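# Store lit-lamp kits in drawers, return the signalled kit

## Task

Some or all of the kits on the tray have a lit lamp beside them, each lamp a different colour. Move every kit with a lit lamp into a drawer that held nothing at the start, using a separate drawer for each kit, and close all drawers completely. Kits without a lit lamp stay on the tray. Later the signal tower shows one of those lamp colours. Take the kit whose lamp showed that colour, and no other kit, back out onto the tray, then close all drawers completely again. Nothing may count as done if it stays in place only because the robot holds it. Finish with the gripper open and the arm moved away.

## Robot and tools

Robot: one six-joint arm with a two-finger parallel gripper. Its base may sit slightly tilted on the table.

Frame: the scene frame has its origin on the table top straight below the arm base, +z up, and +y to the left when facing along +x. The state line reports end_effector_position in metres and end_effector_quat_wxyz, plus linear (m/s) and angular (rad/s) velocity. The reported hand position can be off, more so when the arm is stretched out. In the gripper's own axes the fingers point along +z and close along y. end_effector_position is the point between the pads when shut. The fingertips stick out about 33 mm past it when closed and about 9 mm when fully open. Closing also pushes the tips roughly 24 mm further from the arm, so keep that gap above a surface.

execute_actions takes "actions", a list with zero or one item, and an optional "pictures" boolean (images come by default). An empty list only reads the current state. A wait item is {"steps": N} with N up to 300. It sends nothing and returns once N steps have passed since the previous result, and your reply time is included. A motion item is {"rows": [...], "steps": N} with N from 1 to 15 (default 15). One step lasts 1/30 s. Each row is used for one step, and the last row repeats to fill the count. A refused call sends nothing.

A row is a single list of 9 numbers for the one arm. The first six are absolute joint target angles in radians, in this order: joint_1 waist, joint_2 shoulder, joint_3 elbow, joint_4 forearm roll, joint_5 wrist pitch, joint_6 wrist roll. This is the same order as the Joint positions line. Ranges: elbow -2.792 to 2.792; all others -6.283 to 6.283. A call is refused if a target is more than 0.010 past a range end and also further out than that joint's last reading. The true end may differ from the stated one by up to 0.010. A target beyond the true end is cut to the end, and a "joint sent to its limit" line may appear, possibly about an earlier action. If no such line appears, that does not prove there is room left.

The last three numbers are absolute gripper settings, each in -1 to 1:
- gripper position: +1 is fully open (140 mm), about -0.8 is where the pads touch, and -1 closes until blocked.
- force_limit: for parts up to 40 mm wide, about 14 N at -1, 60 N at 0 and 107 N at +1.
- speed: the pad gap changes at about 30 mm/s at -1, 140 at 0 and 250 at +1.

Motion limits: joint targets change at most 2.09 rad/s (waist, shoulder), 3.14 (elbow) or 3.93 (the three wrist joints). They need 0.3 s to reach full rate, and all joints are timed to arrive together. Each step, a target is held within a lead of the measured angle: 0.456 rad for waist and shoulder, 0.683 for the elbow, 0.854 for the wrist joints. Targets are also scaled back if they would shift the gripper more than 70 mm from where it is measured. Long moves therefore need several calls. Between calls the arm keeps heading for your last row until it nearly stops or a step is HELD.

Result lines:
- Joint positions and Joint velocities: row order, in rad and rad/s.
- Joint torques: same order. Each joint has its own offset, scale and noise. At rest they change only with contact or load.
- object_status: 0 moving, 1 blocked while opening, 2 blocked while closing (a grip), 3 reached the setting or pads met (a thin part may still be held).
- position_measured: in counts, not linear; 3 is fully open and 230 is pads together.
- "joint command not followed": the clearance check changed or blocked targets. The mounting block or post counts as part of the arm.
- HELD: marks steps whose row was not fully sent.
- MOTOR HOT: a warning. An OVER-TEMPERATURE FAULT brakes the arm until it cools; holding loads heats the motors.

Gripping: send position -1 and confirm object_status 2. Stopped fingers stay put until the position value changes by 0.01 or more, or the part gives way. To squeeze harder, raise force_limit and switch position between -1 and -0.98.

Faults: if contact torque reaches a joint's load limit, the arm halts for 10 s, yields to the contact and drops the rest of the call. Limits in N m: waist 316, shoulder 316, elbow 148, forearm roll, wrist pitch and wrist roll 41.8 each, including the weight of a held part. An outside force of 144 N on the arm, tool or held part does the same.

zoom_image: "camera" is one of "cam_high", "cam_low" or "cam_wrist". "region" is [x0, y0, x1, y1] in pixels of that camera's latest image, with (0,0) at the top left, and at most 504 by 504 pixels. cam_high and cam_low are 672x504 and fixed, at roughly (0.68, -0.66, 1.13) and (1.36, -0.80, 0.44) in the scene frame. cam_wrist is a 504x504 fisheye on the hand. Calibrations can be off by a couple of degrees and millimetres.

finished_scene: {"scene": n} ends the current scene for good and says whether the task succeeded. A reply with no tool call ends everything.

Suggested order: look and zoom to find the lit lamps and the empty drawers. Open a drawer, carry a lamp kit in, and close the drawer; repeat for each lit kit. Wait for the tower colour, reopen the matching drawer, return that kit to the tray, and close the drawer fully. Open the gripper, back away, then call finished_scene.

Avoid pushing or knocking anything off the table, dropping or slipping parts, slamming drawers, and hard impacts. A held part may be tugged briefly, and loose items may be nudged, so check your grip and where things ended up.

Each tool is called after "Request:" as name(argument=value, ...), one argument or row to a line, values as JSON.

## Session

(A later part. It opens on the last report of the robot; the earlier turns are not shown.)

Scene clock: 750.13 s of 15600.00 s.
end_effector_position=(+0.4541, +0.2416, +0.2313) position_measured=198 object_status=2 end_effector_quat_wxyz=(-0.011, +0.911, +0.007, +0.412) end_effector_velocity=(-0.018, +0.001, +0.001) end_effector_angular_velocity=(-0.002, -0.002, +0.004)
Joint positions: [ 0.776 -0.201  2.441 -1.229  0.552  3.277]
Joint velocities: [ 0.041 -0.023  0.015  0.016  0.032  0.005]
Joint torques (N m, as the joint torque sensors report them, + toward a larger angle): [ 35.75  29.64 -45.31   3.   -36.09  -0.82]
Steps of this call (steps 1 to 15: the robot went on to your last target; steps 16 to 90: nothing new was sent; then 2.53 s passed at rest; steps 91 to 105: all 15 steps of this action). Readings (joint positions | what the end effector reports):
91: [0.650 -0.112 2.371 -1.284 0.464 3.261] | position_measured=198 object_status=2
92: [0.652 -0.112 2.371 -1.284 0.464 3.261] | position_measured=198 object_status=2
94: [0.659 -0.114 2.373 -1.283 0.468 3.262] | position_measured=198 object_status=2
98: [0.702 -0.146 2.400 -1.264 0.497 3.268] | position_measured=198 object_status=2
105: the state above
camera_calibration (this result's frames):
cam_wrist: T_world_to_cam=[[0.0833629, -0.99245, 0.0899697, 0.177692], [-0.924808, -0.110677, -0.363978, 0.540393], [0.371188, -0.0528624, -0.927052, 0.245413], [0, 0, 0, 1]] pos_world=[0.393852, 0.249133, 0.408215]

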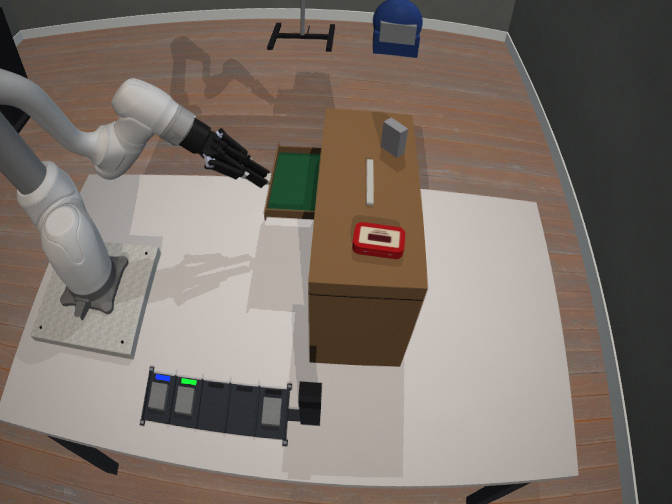

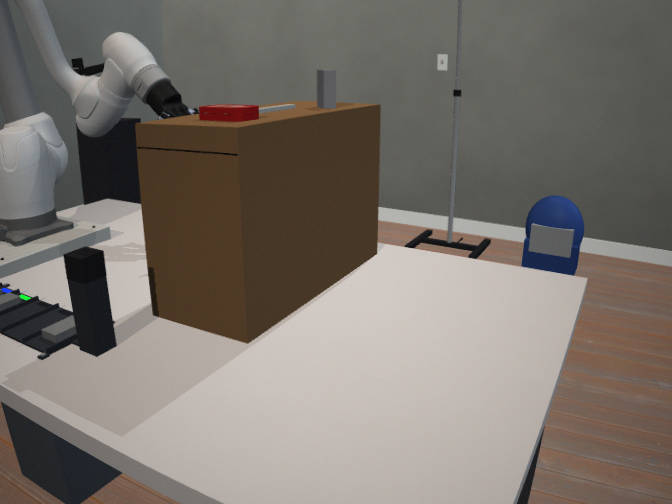

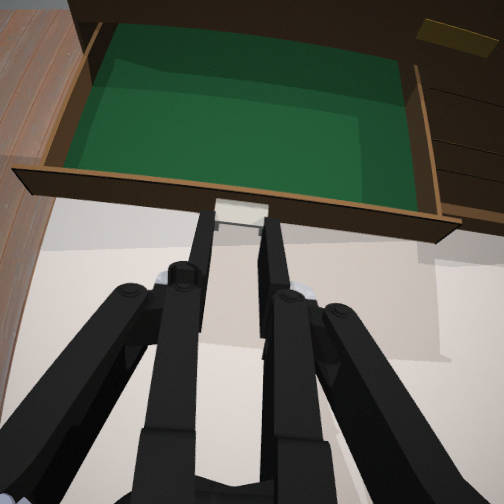

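Request:
execute_actions(
  actions=[
    {"rows":[[0.772,-0.197,2.438,-1.23,0.549,3.2775,-0.1,0.3,0],[0.772,-0.197,2.438,-1.23,0.549,3.2775,-0.1,0.3,0],[0.772,-0.197,2.438,-1.23,0.549,3.2775,-0.1,0.3,0],[0.772,-0.197,2.438,-1.23,0.549,3.2775,-0.1,0.3,0],[0.772,-0.197,2.438,-1.23,0.549,3.2775,-0.1,0.3,0],[0.772,-0.197,2.438,-1.23,0.549,3.2775,-0.1,0.3,0],[0.772,-0.197,2.438,-1.23,0.549,3.2775,-0.1,0.3,0],[0.772,-0.197,2.438,-1.23,0.549,3.2775,-0.1,0.3,0],[0.87,-0.255,2.478,-1.17,0.63,3.29,-0.1,0.3,0]],"steps":15},
  ],
  pictures=false,
)

Request:
execute_actions(
  actions=[
    {"rows":[[0.87,-0.45,2.4,-1.17,0.8,3.29,-0.25,0.3,0]],"steps":15},
  ],
  pictures=false,
)

Request:
execute_actions(
  actions=[
    {"rows":[[0.2,-0.4,2.2,0,1.27,2.6,-0.25,0.3,0]],"steps":15},
  ],
  pictures=false,
)

Request:
execute_actions(
  actions=[
    {"steps":25},
  ],
  pictures=false,
)

Request:
execute_actions(
  actions=[
    {"rows":[[-0.83,-0.184,2.056,0,1.27,2.4,-0.25,0.3,0]],"steps":15},
  ],
  pictures=false,
)

Request:
execute_actions(
  actions=[
    {"steps":25},
  ],
  pictures=false,
)

Scene clock: 759.27 s of 15600.00 s.
end_effector_position=(+0.4144, +0.2390, +0.2289) position_measured=141 object_status=3 end_effector_quat_wxyz=(-0.011, +0.913, +0.003, +0.408) end_effector_velocity=(-0.143, -0.014, -0.013) end_effector_angular_velocity=(+0.004, +0.033, -0.008)
Joint positions: [ 0.862 -0.251  2.475 -1.175  0.623  3.289]
Joint velocities: [ 0.316 -0.182  0.126  0.187  0.252  0.039]
Joint torques (N m, as the joint torque sensors report them, + toward a larger angle): [-15.89  15.03 -39.37  -0.47   0.52   0.13]
Steps of this call (steps 1 to 15: the robot went on to your last target; steps 16 to 90: nothing new was sent; then 5.63 s passed at rest; steps 91 to 105: all 15 steps of this action). Readings (joint positions | what the end effector reports):
91: [0.777 -0.201 2.441 -1.228 0.553 3.278] | position_measured=198 object_status=0
92: [0.776 -0.200 2.440 -1.228 0.552 3.278] | position_measured=198 object_status=0
94: [0.773 -0.197 2.438 -1.229 0.547 3.278] | position_measured=180 object_status=0
98: [0.773 -0.197 2.438 -1.230 0.549 3.278] | position_measured=150 object_status=0
105: the state above

Scene clock: 759.77 s of 15600.00 s.
end_effector_position=(+0.4225, +0.1919, +0.3700) position_measured=160 object_status=3 end_effector_quat_wxyz=(-0.029, +0.866, -0.080, +0.493) end_effector_velocity=(-0.000, -0.000, +0.000) end_effector_angular_velocity=(-0.001, -0.001, -0.001)
Joint positions: [ 0.87 -0.45  2.4  -1.17  0.8   3.29]
Joint velocities: [ 0.    -0.    -0.    -0.001  0.001 -0.   ]
Joint torques (N m, as the joint torque sensors report them, + toward a larger angle): [ -1.34   6.65 -38.43   0.05  -0.22   0.09]
Steps of this call (steps 1 to 15: all 15 steps of this action). Readings (joint positions | what the end effector reports):
1: [0.869 -0.255 2.478 -1.171 0.629 3.290] | position_measured=141 object_status=0
2: [0.869 -0.258 2.477 -1.171 0.633 3.290] | position_measured=144 object_status=0
4: [0.869 -0.287 2.464 -1.171 0.659 3.290] | position_measured=158 object_status=0
8: [0.869 -0.380 2.428 -1.171 0.739 3.290] | position_measured=160 object_status=0
15: the state above

Scene clock: 760.27 s of 15600.00 s.
end_effector_position=(+0.3489, +0.0606, +0.2976) position_measured=160 object_status=3 end_effector_quat_wxyz=(+0.054, +0.922, -0.337, +0.183) end_effector_velocity=(-0.341, +0.004, -0.116) end_effector_angular_velocity=(+1.668, +1.854, -1.343)
Joint positions: [ 0.427 -0.414  2.258 -0.375  1.135  2.798]
Joint velocities: [-1.632  0.101 -0.42   2.686  0.966 -1.419]
Joint torques (N m, as the joint torque sensors report them, + toward a larger angle): [ -2.69   4.09 -42.72   3.18  -0.46   0.02]
Steps of this call (steps 1 to 15: all 15 steps of this action). Readings (joint positions | what the end effector reports):
1: [0.870 -0.450 2.400 -1.170 0.800 3.290] | position_measured=160 object_status=3
2: [0.867 -0.449 2.399 -1.164 0.803 3.286] | position_measured=160 object_status=3
4: [0.840 -0.445 2.387 -1.112 0.832 3.243] | position_measured=160 object_status=3
8: [0.723 -0.433 2.340 -0.893 0.942 3.082] | position_measured=160 object_status=3
15: the state above

Scene clock: 761.10 s of 15600.00 s.
end_effector_position=(+0.3141, +0.0853, +0.3010) position_measured=160 object_status=3 end_effector_quat_wxyz=(-0.029, +0.908, -0.416, +0.030) end_effector_velocity=(-0.000, +0.000, +0.000) end_effector_angular_velocity=(+0.000, -0.001, +0.000)
Joint positions: [ 0.2  -0.4   2.2  -0.    1.27  2.6 ]
Joint velocities: [ 0.    -0.001 -0.     0.    -0.     0.   ]
Joint torques (N m, as the joint torque sensors report them, + toward a larger angle): [ -0.9   -1.47 -39.99   4.46  -0.12   0.15]
Steps of this call (steps 1 to 25: the robot went on to your last target). Readings (joint positions | what the end effector reports):
1: [0.374 -0.410 2.244 -0.288 1.166 2.752] | position_measured=160 object_status=3
2: [0.326 -0.408 2.232 -0.210 1.194 2.711] | position_measured=160 object_status=3
4: [0.254 -0.403 2.214 -0.090 1.238 2.647] | position_measured=160 object_status=3
8: [0.200 -0.400 2.200 -0.001 1.270 2.600] | position_measured=160 object_status=3
25: the state above

Scene clock: 761.60 s of 15600.00 s.
end_effector_position=(+0.3818, -0.0606, +0.3015) position_measured=160 object_status=3 end_effector_quat_wxyz=(-0.012, +0.843, -0.538, +0.011) end_effector_velocity=(+0.029, -0.417, -0.011) end_effector_angular_velocity=(+0.018, +0.082, -0.843)
Joint positions: [-0.205 -0.261  2.107  0.     1.27   2.471]
Joint velocities: [-1.032  0.206 -0.137 -0.     0.001 -0.189]
Joint torques (N m, as the joint torque sensors report them, + toward a larger angle): [  0.13 -18.21 -39.31   4.27   0.19   0.19]
Steps of this call (steps 1 to 15: all 15 steps of this action). Readings (joint positions | what the end effector reports):
1: [0.200 -0.400 2.200 0.000 1.270 2.600] | position_measured=160 object_status=3
2: [0.197 -0.399 2.199 0.000 1.270 2.599] | position_measured=160 object_status=3
4: [0.169 -0.386 2.190 0.000 1.270 2.586] | position_measured=160 object_status=3
8: [0.039 -0.328 2.152 0.000 1.270 2.534] | position_measured=160 object_status=3
15: the state above

Scene clock: 762.43 s of 15600.00 s.
end_effector_position=(+0.2984, -0.2998, +0.2939) position_measured=160 object_status=3 end_effector_quat_wxyz=(+0.008, -0.664, +0.748, +0.003) end_effector_velocity=(-0.000, +0.000, +0.000) end_effector_angular_velocity=(-0.001, -0.001, -0.001)
Joint positions: [-0.83  -0.184  2.056  0.     1.27   2.4  ]
Joint velocities: [-0.    -0.001  0.    -0.    -0.001  0.001]
Joint torques (N m, as the joint torque sensors report them, + toward a larger angle): [ -0.36 -21.56 -39.09   4.38   0.13   0.19]
Steps of this call (steps 1 to 25: the robot went on to your last target). Readings (joint positions | what the end effector reports):
1: [-0.240 -0.254 2.103 0.000 1.270 2.465] | position_measured=160 object_status=3
2: [-0.275 -0.248 2.099 0.000 1.270 2.459] | position_measured=160 object_status=3
4: [-0.345 -0.237 2.092 0.000 1.270 2.449] | position_measured=160 object_status=3
8: [-0.483 -0.221 2.081 0.000 1.270 2.434] | position_measured=160 object_status=3
25: the state above

Request:
execute_actions(
  actions=[
    {"rows":[[-0.81,0.1,2.23,0,0.82,2.4,-0.25,0.5,0]],"steps":15},
  ],
  pictures=false,
)

Request:
execute_actions(
  actions=[
    {"steps":15},
  ],
)

Scene clock: 767.60 s of 15600.00 s.
end_effector_position=(+0.3348, -0.3240, +0.0917) position_measured=160 object_status=3 end_effector_quat_wxyz=(+0.008, -0.671, +0.741, +0.007) end_effector_velocity=(+0.009, +0.017, -0.285) end_effector_angular_velocity=(+0.018, +0.016, +0.029)
Joint positions: [-0.811  0.087  2.222 -0.     0.842  2.4  ]
Joint velocities: [ 0.029  0.395  0.243  0.    -0.613  0.   ]
Joint torques (N m, as the joint torque sensors report them, + toward a larger angle): [  5.42 -72.09 -41.92   4.68  -0.24   0.04]
Steps of this call (steps 1 to 30: the robot went on to your last target; steps 31 to 90: nothing new was sent; then 1.67 s passed at rest; steps 91 to 105: all 15 steps of this action). Readings (joint positions | what the end effector reports):
91: [-0.830 -0.184 2.056 0.000 1.270 2.400] | position_measured=160 object_status=3
92: [-0.830 -0.181 2.057 0.000 1.265 2.400] | position_measured=160 object_status=3
94: [-0.828 -0.154 2.074 0.000 1.221 2.400] | position_measured=160 object_status=3
98: [-0.822 -0.063 2.130 -0.000 1.079 2.400] | position_measured=160 object_status=3
105: the state above

Scene clock: 768.10 s of 15600.00 s.
end_effector_position=(+0.3354, -0.3237, +0.0823) position_measured=160 object_status=3 end_effector_quat_wxyz=(+0.008, -0.672, +0.741, +0.007) end_effector_velocity=(-0.000, +0.001, -0.000) end_effector_angular_velocity=(+0.001, +0.001, +0.000)
Joint positions: [-0.81  0.1   2.23 -0.    0.82  2.4 ]
Joint velocities: [ 0.001  0.     0.    -0.     0.001  0.001]
Joint torques (N m, as the joint torque sensors report them, + toward a larger angle): [ -0.65 -41.18 -29.81   3.38   0.12   0.12]
Steps of this call (steps 1 to 15: the robot went on to your last target). Readings (joint positions | what the end effector reports):
1: [-0.810 0.096 2.228 -0.000 0.826 2.400] | position_measured=160 object_status=3
2: [-0.810 0.100 2.230 -0.000 0.821 2.400] | position_measured=160 object_status=3
4: [-0.810 0.100 2.230 -0.000 0.820 2.400] | position_measured=160 object_status=3
8: [-0.810 0.100 2.230 -0.000 0.820 2.400] | position_measured=160 object_status=3
15: the state above
camera_calibration (this result's frames):
cam_wrist: T_world_to_cam=[[-0.999566, -0.0212423, 0.020387, 0.323287], [-0.00899338, 0.879624, 0.475584, 0.258071], [-0.0280354, 0.475194, -0.879434, 0.422373], [0, 0, 0, 1]] pos_world=[0.337309, -0.420848, 0.242124]

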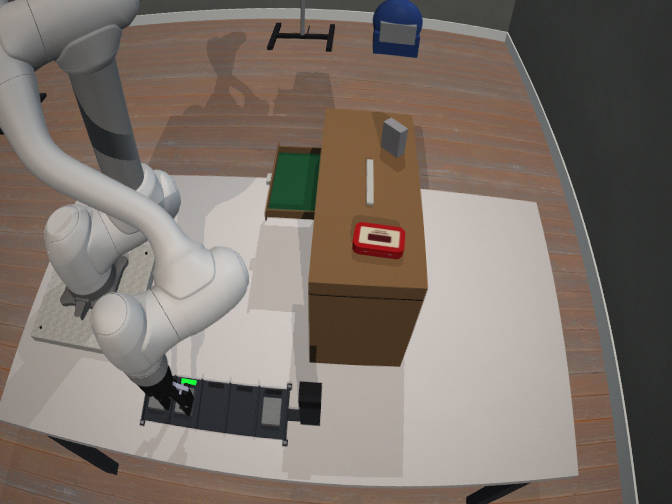

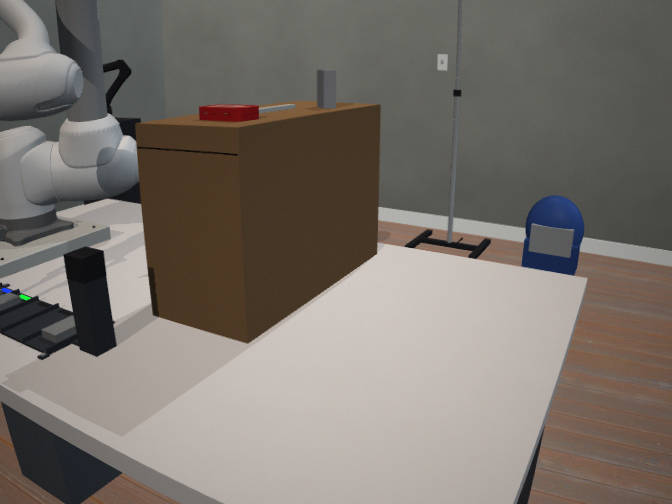

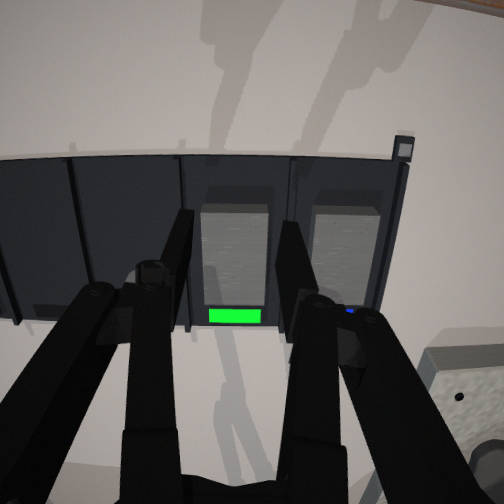

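Request:
execute_actions(
  actions=[
    {"rows":[[-0.81,0.122,2.242,0,0.786,2.4,-0.25,0.5,-0.3],[-0.81,0.122,2.242,0,0.786,2.4,-0.25,0.5,-0.3],[-0.81,0.122,2.242,0,0.786,2.4,-0.25,0.5,-0.3],[-0.808,0.145,2.252,0,0.752,2.4,-0.25,0.5,-0.3]],"steps":15},
  ],
  pictures=false,
)

Request:
execute_actions(
  actions=[
    {"rows":[[-0.808,0.145,2.252,0,0.752,2.4,-1,0.5,-0.3]],"steps":15},
  ],
  pictures=false,
)

Request:
execute_actions(
  actions=[
    {"steps":20},
  ],
)

Scene clock: 772.57 s of 15600.00 s.
end_effector_position=(+0.3372, -0.3235, +0.0526) position_measured=160 object_status=3 end_effector_quat_wxyz=(+0.008, -0.672, +0.740, +0.007) end_effector_velocity=(-0.000, -0.001, -0.000) end_effector_angular_velocity=(+0.000, +0.000, -0.002)
Joint positions: [-0.808  0.145  2.252  0.     0.752  2.4  ]
Joint velocities: [-0.002  0.    -0.    -0.     0.     0.001]
Joint torques (N m, as the joint torque sensors report them, + toward a larger angle): [ -0.36 -43.32 -27.89   3.11   0.21   0.12]
Steps of this call (steps 1 to 15: the robot went on to your last target; steps 16 to 90: nothing new was sent; then 0.97 s passed at rest; steps 91 to 105: all 15 steps of this action). Readings (joint positions | what the end effector reports):
91: [-0.810 0.100 2.230 0.000 0.820 2.400] | position_measured=160 object_status=3
92: [-0.810 0.103 2.231 0.000 0.815 2.400] | position_measured=160 object_status=3
94: [-0.810 0.119 2.241 0.000 0.790 2.400] | position_measured=160 object_status=3
98: [-0.808 0.145 2.252 0.000 0.753 2.400] | position_measured=160 object_status=3
105: the state above

Scene clock: 773.07 s of 15600.00 s.
end_effector_position=(+0.3372, -0.3235, +0.0526) position_measured=234 object_status=0 end_effector_quat_wxyz=(+0.008, -0.672, +0.740, +0.007) end_effector_velocity=(-0.000, -0.000, -0.000) end_effector_angular_velocity=(+0.000, +0.000, -0.000)
Joint positions: [-0.808  0.145  2.252  0.     0.752  2.4  ]
Joint velocities: [-0.001  0.     0.     0.     0.    -0.   ]
Joint torques (N m, as the joint torque sensors report them, + toward a larger angle): [ -0.19 -42.9  -26.33   3.08   0.31   0.12]
Steps of this call (steps 1 to 15: all 15 steps of this action). Readings (joint positions | what the end effector reports):
1: [-0.808 0.145 2.252 0.000 0.752 2.400] | position_measured=160 object_status=0
2: [-0.808 0.145 2.252 0.000 0.752 2.400] | position_measured=162 object_status=0
4: [-0.808 0.145 2.252 0.000 0.752 2.400] | position_measured=173 object_status=0
8: [-0.808 0.145 2.252 0.000 0.752 2.400] | position_measured=197 object_status=0
15: the state above

Scene clock: 773.73 s of 15600.00 s.
end_effector_position=(+0.3372, -0.3235, +0.0526) position_measured=234 object_status=3 end_effector_quat_wxyz=(+0.008, -0.672, +0.740, +0.007) end_effector_velocity=(+0.000, +0.000, -0.000) end_effector_angular_velocity=(+0.000, +0.000, +0.001)
Joint positions: [-0.808  0.145  2.252 -0.     0.752  2.4  ]
Joint velocities: [ 0.001  0.     0.     0.    -0.    -0.   ]
Joint torques (N m, as the joint torque sensors report them, + toward a larger angle): [ -0.07 -43.18 -26.68   2.93   0.24   0.2 ]
Steps of this call (steps 1 to 15: the robot went on to your last target; steps 16 to 20: nothing new was sent). Readings (joint positions | what the end effector reports):
1: [-0.808 0.145 2.252 0.000 0.752 2.400] | position_measured=234 object_status=0
2: [-0.808 0.145 2.252 0.000 0.752 2.400] | position_measured=234 object_status=0
4: [-0.808 0.145 2.252 0.000 0.752 2.400] | position_measured=234 object_status=0
8: [-0.808 0.145 2.252 0.000 0.752 2.400] | position_measured=234 object_status=3
20: the state above
The arm was judged still, so your last target was given up. Only a new action makes it travel on or press farther. Fingers that are still opening or closing keep moving.
camera_calibration (this result's frames):
cam_wrist: T_world_to_cam=[[-0.999537, -0.0231863, 0.0197028, 0.325065], [-0.0110504, 0.879952, 0.474935, 0.272931], [-0.0283495, 0.474497, -0.8798, 0.396149], [0, 0, 0, 1]] pos_world=[0.339162, -0.420601, 0.212503]

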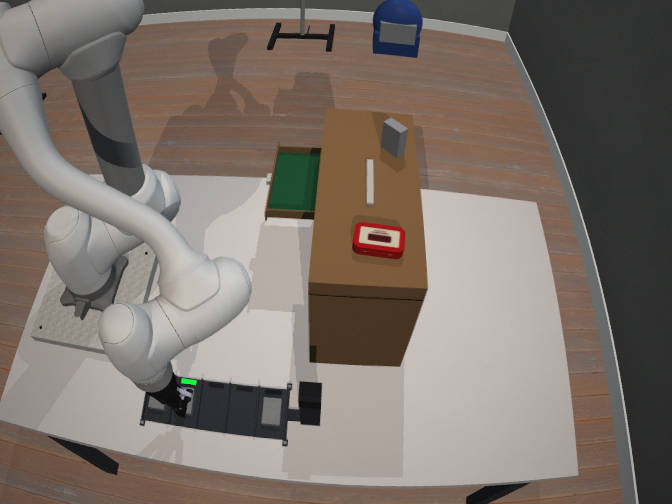

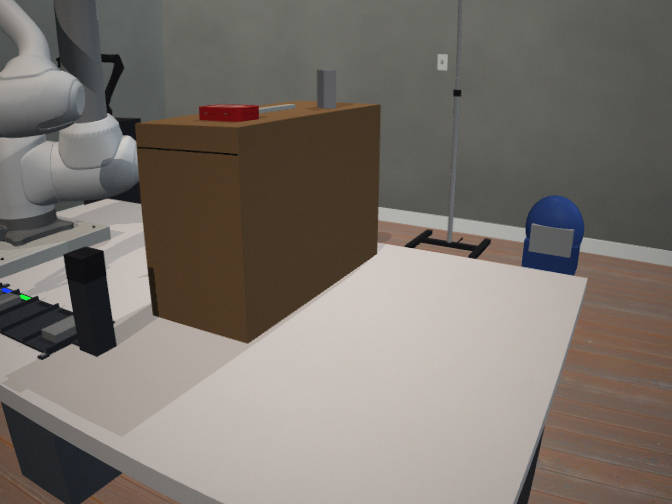

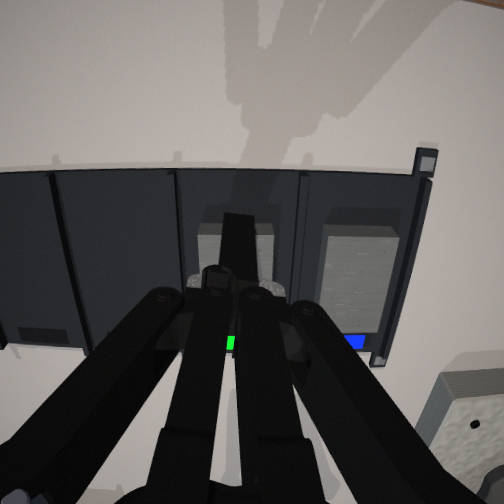

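Request:
execute_actions(
  actions=[
    {"rows":[[-0.808,0.145,2.252,0,0.752,2.4,-0.25,0.5,0],[-0.808,0.145,2.252,0,0.752,2.4,-0.25,0.5,0],[-0.808,0.145,2.252,0,0.752,2.4,-0.25,0.5,0],[-0.808,0.145,2.252,0,0.752,2.4,-0.25,0.5,0],[-0.808,0.145,2.252,0,0.752,2.4,-0.25,0.5,0],[-0.808,0.145,2.252,0,0.752,2.4,-0.25,0.5,0],[-0.808,0.145,2.252,0,0.752,2.4,-0.25,0.5,0],[-0.808,0.145,2.252,0,0.752,2.4,-0.25,0.5,0],[-0.808,0.145,2.252,0,0.752,2.4,-0.25,0.5,0],[-0.808,0.145,2.252,0,0.752,2.4,-0.25,0.5,0],[-0.808,0.154,2.257,0,0.738,2.4,-0.25,0.5,0]],"steps":15},
  ],
)

Request:
execute_actions(
  actions=[
    {"rows":[[-0.808,0.154,2.257,0,0.738,2.4,-1,0.5,-0.3]],"steps":15},
  ],
  pictures=false,
)

Request:
execute_actions(
  actions=[
    {"steps":12},
  ],
  pictures=false,
)

Scene clock: 780.17 s of 15600.00 s.
end_effector_position=(+0.3370, -0.3232, +0.0465) position_measured=160 object_status=0 end_effector_quat_wxyz=(+0.008, -0.672, +0.740, +0.007) end_effector_velocity=(+0.002, -0.002, -0.001) end_effector_angular_velocity=(-0.005, -0.004, -0.001)
Joint positions: [-0.808  0.154  2.257 -0.     0.738  2.4  ]
Joint velocities: [-0.001  0.003 -0.     0.    -0.009 -0.   ]
Joint torques (N m, as the joint torque sensors report them, + toward a larger angle): [ -0.29 -46.12 -27.93   3.04   0.22   0.21]
Steps of this call (steps 1 to 90: nothing new was sent; then 2.93 s passed at rest; steps 91 to 105: all 15 steps of this action). Readings (joint positions | what the end effector reports):
91: [-0.808 0.145 2.252 -0.000 0.752 2.400] | position_measured=234 object_status=0
92: [-0.808 0.145 2.252 -0.000 0.752 2.400] | position_measured=234 object_status=0
94: [-0.808 0.145 2.252 -0.000 0.752 2.400] | position_measured=216 object_status=0
98: [-0.808 0.145 2.252 -0.000 0.752 2.400] | position_measured=186 object_status=0
105: the state above
camera_calibration (this result's frames):
cam_wrist: T_world_to_cam=[[-0.999533, -0.0232305, 0.0198589, 0.324979], [-0.0110116, 0.879892, 0.475047, 0.275466], [-0.0285092, 0.474606, -0.879736, 0.390752], [0, 0, 0, 1]] pos_world=[0.339001, -0.420284, 0.206446]

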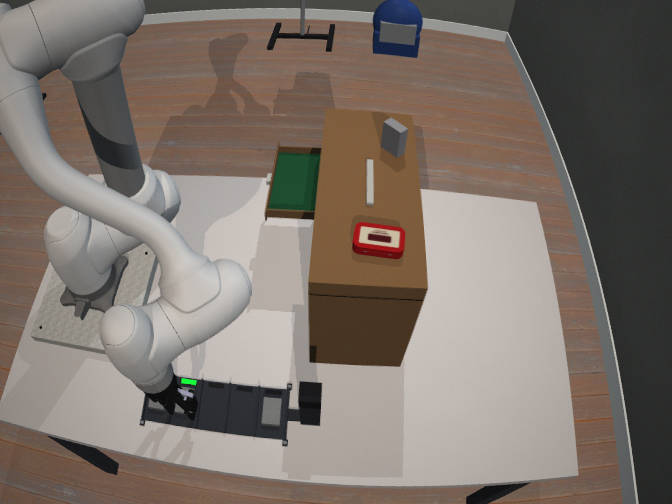

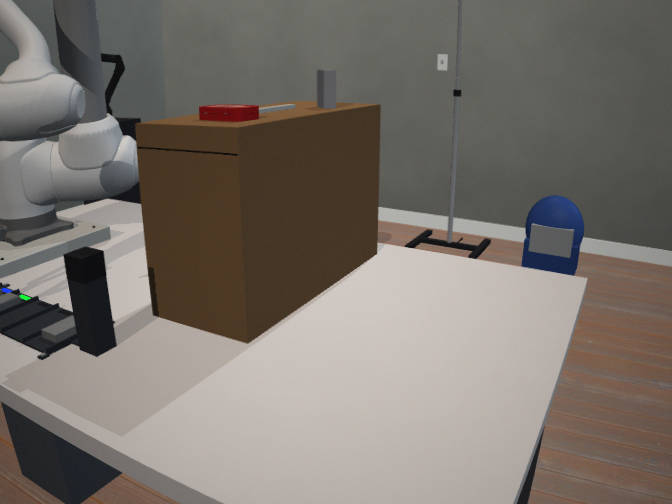

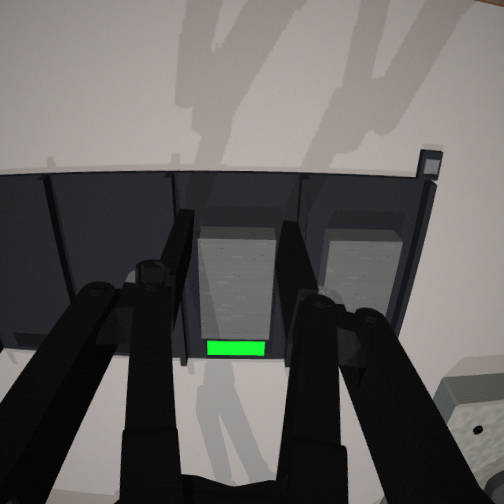

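Scene clock: 780.67 s of 15600.00 s.
end_effector_position=(+0.3371, -0.3233, +0.0465) position_measured=179 object_status=2 end_effector_quat_wxyz=(+0.008, -0.672, +0.740, +0.007) end_effector_velocity=(-0.000, -0.000, +0.000) end_effector_angular_velocity=(+0.000, +0.000, -0.002)
Joint positions: [-0.808  0.154  2.257 -0.     0.738  2.4  ]
Joint velocities: [-0.001 -0.    -0.     0.     0.001  0.001]
Joint torques (N m, as the joint torque sensors report them, + toward a larger angle): [  0.23 -26.77 -18.09   3.58  -2.92   0.09]
Steps of this call (steps 1 to 15: all 15 steps of this action). Readings (joint positions | what the end effector reports):
1: [-0.808 0.154 2.257 -0.000 0.738 2.400] | position_measured=160 object_status=0
2: [-0.808 0.154 2.257 -0.000 0.738 2.400] | position_measured=162 object_status=0
4: [-0.808 0.154 2.257 -0.000 0.738 2.400] | position_measured=173 object_status=0
8: [-0.808 0.154 2.257 -0.000 0.738 2.400] | position_measured=179 object_status=0
15: the state above

Scene clock: 781.07 s of 15600.00 s.
end_effector_position=(+0.3371, -0.3233, +0.0465) position_measured=179 object_status=2 end_effector_quat_wxyz=(+0.008, -0.672, +0.740, +0.007) end_effector_velocity=(+0.000, -0.000, +0.000) end_effector_angular_velocity=(-0.001, -0.001, -0.000)
Joint positions: [-0.808  0.154  2.257 -0.     0.738  2.4  ]
Joint velocities: [ 0.001 -0.001  0.     0.    -0.001  0.001]
Joint torques (N m, as the joint torque sensors report them, + toward a larger angle): [  0.39 -25.16 -17.24   3.54  -3.06   0.05]
Steps of this call (steps 1 to 12: the robot went on to your last target). Readings (joint positions | what the end effector reports):
1: [-0.808 0.154 2.257 -0.000 0.738 2.400] | position_measured=179 object_status=2
2: [-0.808 0.154 2.257 -0.000 0.738 2.400] | position_measured=179 object_status=2
4: [-0.808 0.154 2.257 -0.000 0.738 2.400] | position_measured=179 object_status=2
8: [-0.808 0.154 2.257 -0.000 0.738 2.400] | position_measured=179 object_status=2
12: the state above

Request:
execute_actions(
  actions=[
    {"rows":[[-0.808,0.1,2.2,0,0.84,2.4,-1,0.5,-0.3],[-0.808,0.1,2.2,0,0.84,2.4,-1,0.5,-0.3],[-0.808,0.1,2.2,0,0.84,2.4,-1,0.5,-0.3],[-0.808,0.1,2.2,0,0.84,2.4,-1,0.5,-0.3],[-0.808,0.05,2.17,0,0.92,2.4,-1,0.5,-0.3],[-0.808,-0.25,2.0,0,1.39,2.6,-1,0.5,-0.3]],"steps":15},
  ],
  pictures=false,
)

Request:
execute_actions(
  actions=[
    {"steps":15},
  ],
  pictures=false,
)

Request:
execute_actions(
  actions=[
    {"rows":[[0.41,-0.2,1.95,0,1.39,3.58,-1,0.5,-0.3]],"steps":15},
  ],
  pictures=false,
)

Request:
execute_actions(
  actions=[
    {"steps":30},
  ],
  pictures=false,
)

Request:
execute_actions(
  actions=[
    {"rows":[[0.41,0.0,1.76,0,1.38,3.58,-1,0.5,-0.3],[0.41,0.0,1.76,0,1.38,3.58,-1,0.5,-0.3],[0.41,0.0,1.76,0,1.38,3.58,-1,0.5,-0.3],[0.41,0.0,1.76,0,1.38,3.58,-1,0.5,-0.3],[0.41,0.0,1.76,0,1.38,3.58,-1,0.5,-0.3],[0.41,0.0,1.76,0,1.38,3.58,-1,0.5,-0.3],[0.41,0.0,1.76,0,1.38,3.58,-1,0.5,-0.3],[0.41,0.0676,1.821,0,1.253,3.58,-1,0.5,-0.3]],"steps":15},
  ],
  pictures=false,
)

Request:
execute_actions(
  actions=[
    {"steps":10},
  ],
)

Scene clock: 797.17 s of 15600.00 s.
end_effector_position=(+0.3244, -0.3137, +0.2445) position_measured=180 object_status=2 end_effector_quat_wxyz=(+0.008, -0.631, +0.775, +0.003) end_effector_velocity=(-0.116, +0.118, +0.477) end_effector_angular_velocity=(-0.002, +0.000, -0.404)
Joint positions: [-0.808 -0.104  2.084  0.     1.161  2.507]
Joint velocities: [-0.    -0.641 -0.368  0.     1.001  0.403]
Joint torques (N m, as the joint torque sensors report them, + toward a larger angle): [ -0.29 -31.87 -36.15   4.11   0.2    0.3 ]
Steps of this call (steps 1 to 15: the robot went on to your last target; steps 16 to 90: nothing new was sent; then 12.60 s passed at rest; steps 91 to 105: all 15 steps of this action). Readings (joint positions | what the end effector reports):
91: [-0.808 0.154 2.257 0.000 0.738 2.400] | position_measured=179 object_status=2
92: [-0.808 0.151 2.255 0.000 0.743 2.400] | position_measured=179 object_status=2
94: [-0.808 0.125 2.227 0.000 0.794 2.400] | position_measured=180 object_status=2
98: [-0.808 0.053 2.173 0.000 0.915 2.407] | position_measured=180 object_status=2
105: the state above

Scene clock: 797.67 s of 15600.00 s.
end_effector_position=(+0.2889, -0.2769, +0.3515) position_measured=180 object_status=2 end_effector_quat_wxyz=(+0.008, -0.595, +0.804, +0.003) end_effector_velocity=(+0.000, +0.000, +0.001) end_effector_angular_velocity=(-0.001, -0.001, +0.002)
Joint positions: [-0.808 -0.25   2.    -0.     1.39   2.6  ]
Joint velocities: [ 0.001 -0.001 -0.    -0.001 -0.    -0.001]
Joint torques (N m, as the joint torque sensors report them, + toward a larger angle): [ -1.29 -18.21 -40.64   4.59   0.19   0.06]
Steps of this call (steps 1 to 15: the robot went on to your last target). Readings (joint positions | what the end effector reports):
1: [-0.808 -0.126 2.071 0.000 1.194 2.521] | position_measured=180 object_status=2
2: [-0.808 -0.147 2.059 0.000 1.228 2.535] | position_measured=180 object_status=2
4: [-0.808 -0.189 2.035 0.000 1.295 2.562] | position_measured=180 object_status=2
8: [-0.808 -0.249 2.001 0.000 1.387 2.599] | position_measured=180 object_status=2
15: the state above

Scene clock: 798.17 s of 15600.00 s.
end_effector_position=(+0.3898, -0.1490, +0.3589) position_measured=180 object_status=2 end_effector_quat_wxyz=(+0.008, -0.506, +0.863, +0.004) end_effector_velocity=(+0.172, +0.386, +0.014) end_effector_angular_velocity=(+0.001, -0.002, +0.069)
Joint positions: [-0.405 -0.218  1.968 -0.     1.39   3.218]
Joint velocities: [ 1.015  0.047 -0.047  0.     0.     0.945]
Joint torques (N m, as the joint torque sensors report them, + toward a larger angle): [ -1.03 -23.52 -41.31   4.49   0.32   0.34]
Steps of this call (steps 1 to 15: all 15 steps of this action). Readings (joint positions | what the end effector reports):
1: [-0.808 -0.250 2.000 -0.000 1.390 2.600] | position_measured=180 object_status=2
2: [-0.805 -0.250 2.000 -0.000 1.390 2.606] | position_measured=180 object_status=2
4: [-0.777 -0.247 1.997 -0.000 1.390 2.658] | position_measured=180 object_status=2
8: [-0.646 -0.233 1.983 -0.000 1.390 2.902] | position_measured=180 object_status=2
15: the state above

Scene clock: 799.17 s of 15600.00 s.
end_effector_position=(+0.3816, +0.1856, +0.3661) position_measured=180 object_status=2 end_effector_quat_wxyz=(-0.009, +0.686, -0.727, -0.002) end_effector_velocity=(+0.000, -0.000, -0.001) end_effector_angular_velocity=(-0.001, +0.002, -0.001)
Joint positions: [ 0.41 -0.2   1.95 -0.    1.39  3.58]
Joint velocities: [-0.     0.001  0.    -0.     0.001  0.001]
Joint torques (N m, as the joint torque sensors report them, + toward a larger angle): [ -1.8  -21.62 -40.86   4.45   0.1    0.15]
Steps of this call (steps 1 to 30: the robot went on to your last target). Readings (joint positions | what the end effector reports):
1: [-0.370 -0.216 1.966 -0.000 1.390 3.248] | position_measured=180 object_status=2
2: [-0.336 -0.215 1.965 -0.000 1.390 3.276] | position_measured=180 object_status=2
4: [-0.268 -0.213 1.963 -0.000 1.390 3.325] | position_measured=180 object_status=2
8: [-0.132 -0.209 1.959 -0.000 1.390 3.401] | position_measured=180 object_status=2
30: the state above

Scene clock: 799.67 s of 15600.00 s.
end_effector_position=(+0.5161, +0.2401, +0.3046) position_measured=180 object_status=2 end_effector_quat_wxyz=(-0.007, +0.686, -0.727, -0.003) end_effector_velocity=(+0.037, +0.016, -0.069) end_effector_angular_velocity=(+0.004, -0.009, -0.001)
Joint positions: [ 0.41   0.066  1.821 -0.     1.256  3.58 ]
Joint velocities: [ 0.     0.093  0.03   0.    -0.133  0.001]
Joint torques (N m, as the joint torque sensors report them, + toward a larger angle): [  5.59 -96.21 -60.56   6.76   0.41   0.19]
Steps of this call (steps 1 to 15: all 15 steps of this action). Readings (joint positions | what the end effector reports):
1: [0.410 -0.200 1.950 -0.000 1.390 3.580] | position_measured=180 object_status=2
2: [0.410 -0.197 1.947 -0.000 1.390 3.580] | position_measured=180 object_status=2
4: [0.410 -0.169 1.921 -0.000 1.389 3.580] | position_measured=180 object_status=2
8: [0.410 -0.063 1.820 -0.000 1.383 3.580] | position_measured=180 object_status=2
15: the state above

Scene clock: 800.00 s of 15600.00 s.
end_effector_position=(+0.5171, +0.2405, +0.3040) position_measured=180 object_status=2 end_effector_quat_wxyz=(-0.008, +0.686, -0.727, -0.003) end_effector_velocity=(+0.000, -0.000, +0.000) end_effector_angular_velocity=(+0.001, -0.001, -0.001)
Joint positions: [ 0.41   0.068  1.821 -0.     1.253  3.58 ]
Joint velocities: [-0.001 -0.     0.     0.    -0.001  0.   ]
Joint torques (N m, as the joint torque sensors report them, + toward a larger angle): [ -1.3  -45.23 -39.67   4.34   0.02   0.12]
Steps of this call (steps 1 to 10: the robot went on to your last target). Readings (joint positions | what the end effector reports):
1: [0.410 0.067 1.821 -0.000 1.254 3.580] | position_measured=180 object_status=2
2: [0.410 0.067 1.821 -0.000 1.253 3.580] | position_measured=180 object_status=2
4: [0.410 0.067 1.821 -0.000 1.253 3.580] | position_measured=180 object_status=2
8: [0.410 0.067 1.821 -0.000 1.253 3.580] | position_measured=180 object_status=2
10: the state above
camera_calibration (this result's frames):
cam_wrist: T_world_to_cam=[[-0.998041, -0.0609163, 0.0142893, 0.522974], [-0.0470814, 0.881557, 0.469724, -0.32101], [-0.0412107, 0.468131, -0.882697, 0.363806], [0, 0, 0, 1]] pos_world=[0.521828, 0.144537, 0.464444]

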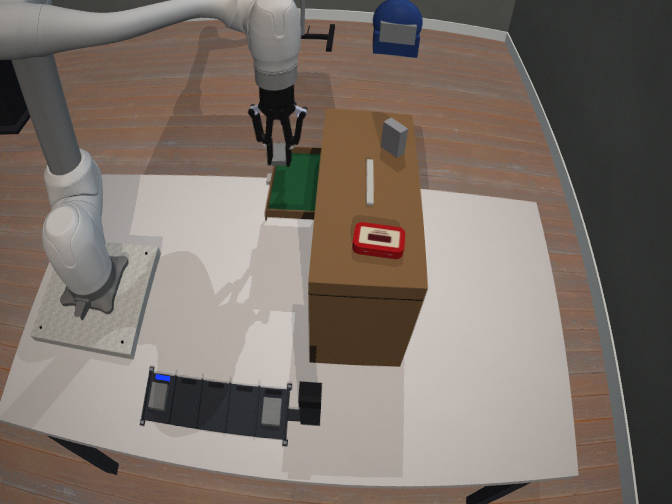

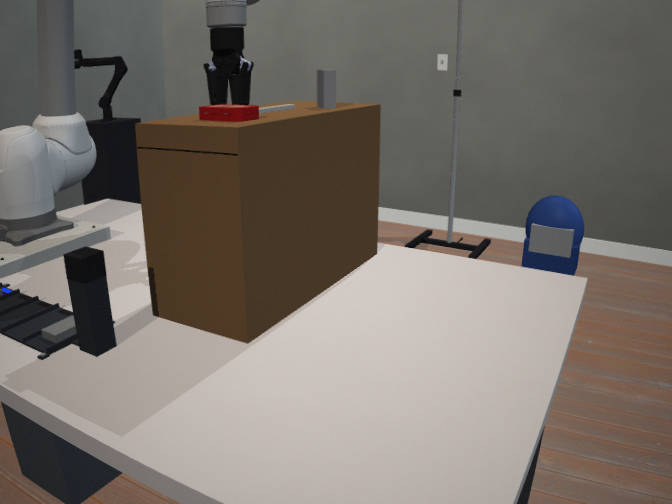

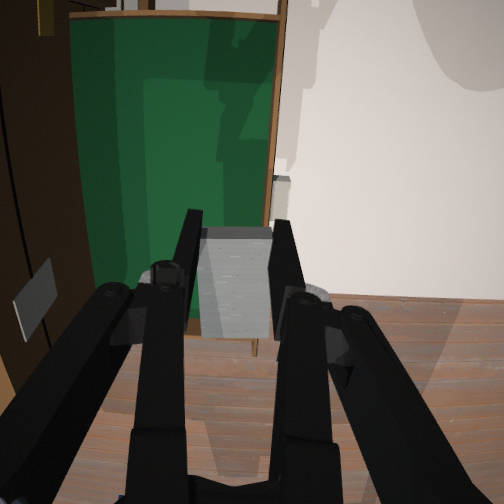

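Request:
execute_actions(
  actions=[
    {"rows":[[0.39,0.09,1.78,0,1.27,5.13,-1,0.5,-0.3]],"steps":15},
  ],
  pictures=false,
)

Request:
execute_actions(
  actions=[
    {"steps":15},
  ],
  pictures=false,
)

Request:
execute_actions(
  actions=[
    {"rows":[[0.39,0.125,1.79,0,1.226,5.13,-1,0.5,-0.3]],"steps":15},
  ],
)

Scene clock: 808.17 s of 15600.00 s.
end_effector_position=(+0.5359, +0.2367, +0.3119) position_measured=180 object_status=2 end_effector_quat_wxyz=(+0.006, -0.164, +0.986, +0.007) end_effector_velocity=(+0.022, -0.005, +0.009) end_effector_angular_velocity=(+0.029, +0.046, -3.092)
Joint positions: [0.392 0.088 1.785 0.    1.268 4.745]
Joint velocities: [-0.021  0.023 -0.043  0.     0.018  3.071]
Joint torques (N m, as the joint torque sensors report them, + toward a larger angle): [  1.33 -47.98 -39.1    4.47   0.2   -0.34]
Steps of this call (steps 1 to 15: the robot went on to your last target; steps 16 to 90: nothing new was sent; then 4.67 s passed at rest; steps 91 to 105: all 15 steps of this action). Readings (joint positions | what the end effector reports):
91: [0.410 0.068 1.821 0.000 1.253 3.580] | position_measured=180 object_status=2
92: [0.410 0.068 1.821 0.000 1.253 3.586] | position_measured=180 object_status=2
94: [0.409 0.069 1.818 0.000 1.253 3.638] | position_measured=180 object_status=2
98: [0.403 0.076 1.805 0.000 1.260 3.916] | position_measured=180 object_status=2
105: the state above

Scene clock: 808.67 s of 15600.00 s.
end_effector_position=(+0.5383, +0.2362, +0.3129) position_measured=180 object_status=2 end_effector_quat_wxyz=(+0.004, +0.029, +1.000, +0.008) end_effector_velocity=(+0.000, -0.001, +0.000) end_effector_angular_velocity=(+0.000, -0.001, -0.003)
Joint positions: [0.39 0.09 1.78 0.   1.27 5.13]
Joint velocities: [-0.001 -0.     0.    -0.    -0.     0.001]
Joint torques (N m, as the joint torque sensors report them, + toward a larger angle): [ -0.67 -48.79 -39.98   4.45   0.1    0.1 ]
Steps of this call (steps 1 to 15: the robot went on to your last target). Readings (joint positions | what the end effector reports):
1: [0.392 0.088 1.783 0.000 1.269 4.842] | position_measured=180 object_status=2
2: [0.391 0.089 1.782 0.000 1.269 4.926] | position_measured=180 object_status=2
4: [0.390 0.090 1.781 0.000 1.270 5.050] | position_measured=180 object_status=2
8: [0.390 0.090 1.780 0.000 1.270 5.129] | position_measured=180 object_status=2
15: the state above

Scene clock: 809.17 s of 15600.00 s.
end_effector_position=(+0.5509, +0.2413, +0.2868) position_measured=180 object_status=2 end_effector_quat_wxyz=(+0.004, +0.029, +1.000, +0.008) end_effector_velocity=(-0.000, -0.000, +0.001) end_effector_angular_velocity=(+0.000, -0.000, +0.001)
Joint positions: [0.39  0.125 1.79  0.    1.226 5.13 ]
Joint velocities: [ 0.    -0.001 -0.    -0.     0.001 -0.001]
Joint torques (N m, as the joint torque sensors report them, + toward a larger angle): [ -4.29 -50.57 -45.84   2.34  -4.71   0.02]
Steps of this call (steps 1 to 15: all 15 steps of this action). Readings (joint positions | what the end effector reports):
1: [0.390 0.090 1.780 0.000 1.270 5.130] | position_measured=180 object_status=2
2: [0.390 0.093 1.780 0.000 1.267 5.130] | position_measured=180 object_status=2
4: [0.390 0.116 1.787 0.000 1.238 5.130] | position_measured=180 object_status=2
8: [0.390 0.125 1.790 0.000 1.226 5.130] | position_measured=180 object_status=2
15: the state above
camera_calibration (this result's frames):
cam_wrist: T_world_to_cam=[[-0.0615255, 0.99739, 0.0377763, -0.22102], [0.884667, 0.0369693, 0.464756, -0.620076], [0.462146, 0.0620138, -0.884633, 0.171015], [0, 0, 0, 1]] pos_world=[0.455928, 0.232762, 0.447819]

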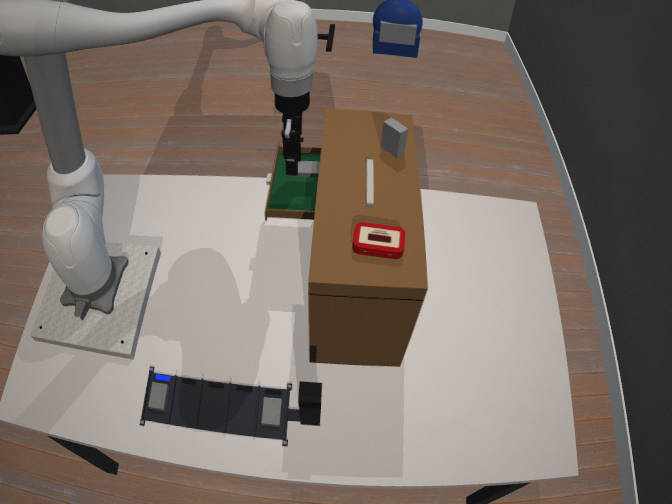

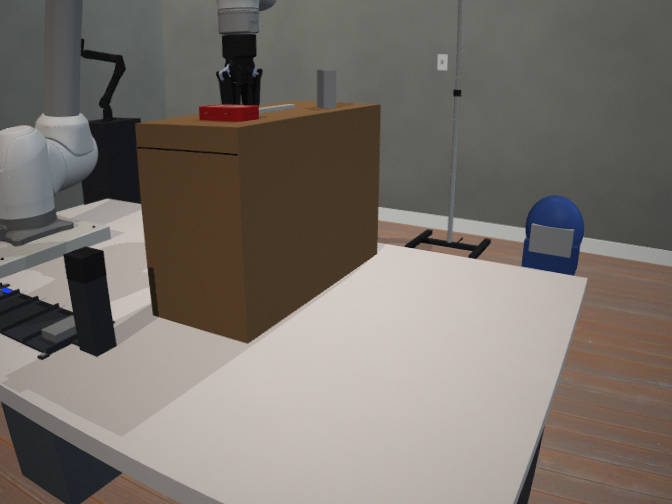

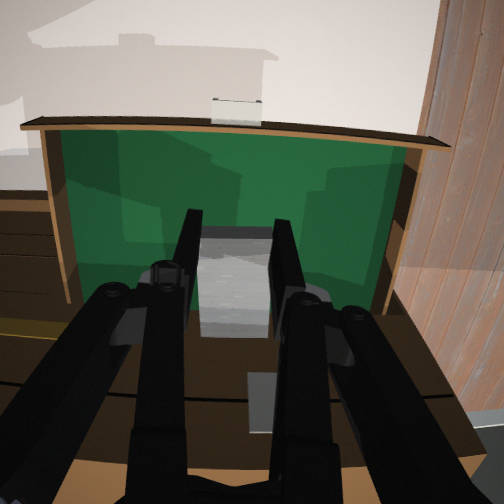

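Request:
execute_actions(
  actions=[
    {"rows":[[0.405,0.082,1.83,0,1.229,5.145,-1,0.5,-0.3],[0.405,0.082,1.83,0,1.229,5.145,-1,0.5,-0.3],[0.405,0.082,1.83,0,1.229,5.145,-1,0.5,-0.3],[0.42,0.04,1.8695,0,1.232,5.16,-1,0.5,-0.3],[0.42,0.04,1.8695,0,1.232,5.16,-1,0.5,-0.3],[0.42,0.04,1.8695,0,1.232,5.16,-1,0.5,-0.3],[0.42,0.04,1.8695,0,1.232,5.16,-1,0.5,-0.3],[0.42,0.05,1.89,0,1.2,5.16,-1,0.5,-0.3],[0.42,0.05,1.89,0,1.2,5.16,-1,0.5,-0.3],[0.42,0.05,1.89,0,1.2,5.16,-1,0.5,-0.3],[0.42,0.059,1.909,0,1.173,5.16,-1,0.5,-0.3]],"steps":15},
  ],
)

Scene clock: 817.67 s of 15600.00 s.
end_effector_position=(+0.4955, +0.2383, +0.2622) position_measured=180 object_status=2 end_effector_quat_wxyz=(+0.003, +0.029, +1.000, +0.007) end_effector_velocity=(+0.005, +0.002, -0.003) end_effector_angular_velocity=(+0.008, -0.019, +0.000)
Joint positions: [ 0.42   0.059  1.909 -0.     1.174  5.16 ]
Joint velocities: [ 0.    -0.     0.007 -0.    -0.027 -0.   ]
Joint torques (N m, as the joint torque sensors report them, + toward a larger angle): [  3.3  -69.95 -53.43   5.65  -0.06   0.14]
Steps of this call (steps 1 to 15: the robot went on to your last target; steps 16 to 90: nothing new was sent; then 5.00 s passed at rest; steps 91 to 105: all 15 steps of this action). Readings (joint positions | what the end effector reports):
91: [0.390 0.125 1.790 -0.000 1.226 5.130] | position_measured=180 object_status=2
92: [0.391 0.122 1.792 -0.000 1.226 5.131] | position_measured=180 object_status=2
94: [0.400 0.097 1.815 -0.000 1.227 5.140] | position_measured=180 object_status=2
98: [0.419 0.042 1.867 -0.000 1.232 5.159] | position_measured=180 object_status=2
105: the state above
camera_calibration (this result's frames):
cam_wrist: T_world_to_cam=[[-0.0617745, 0.997403, 0.0370289, -0.220266], [0.885178, 0.0376077, 0.463729, -0.559685], [0.461132, 0.0614238, -0.885203, 0.175792], [0, 0, 0, 1]] pos_world=[0.400751, 0.229945, 0.42331]

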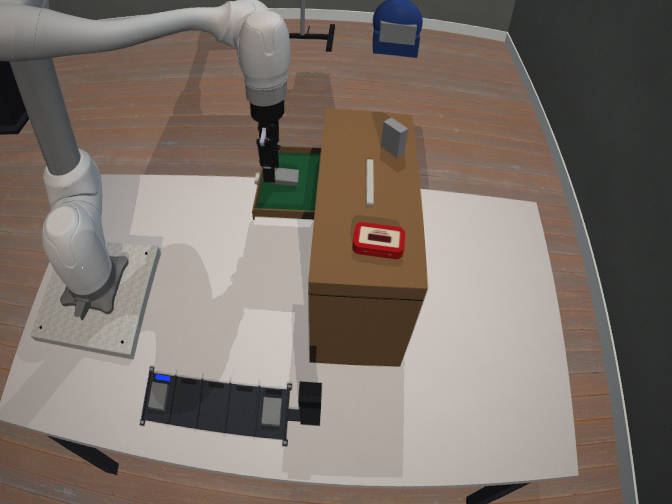

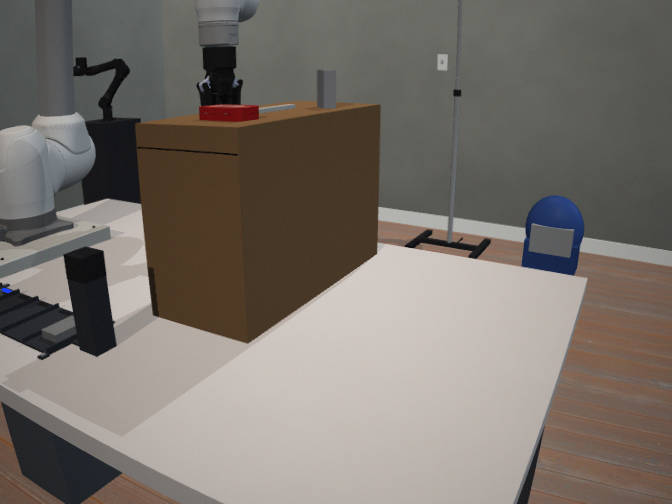

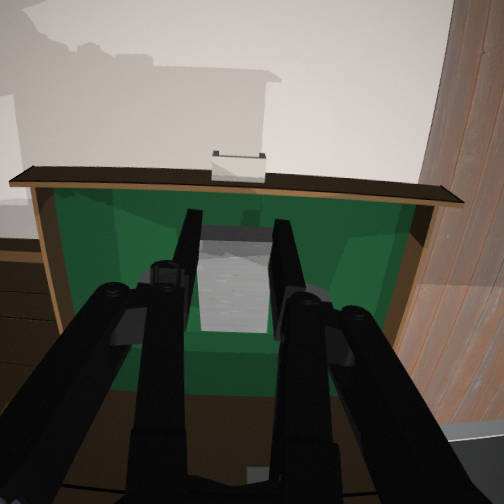

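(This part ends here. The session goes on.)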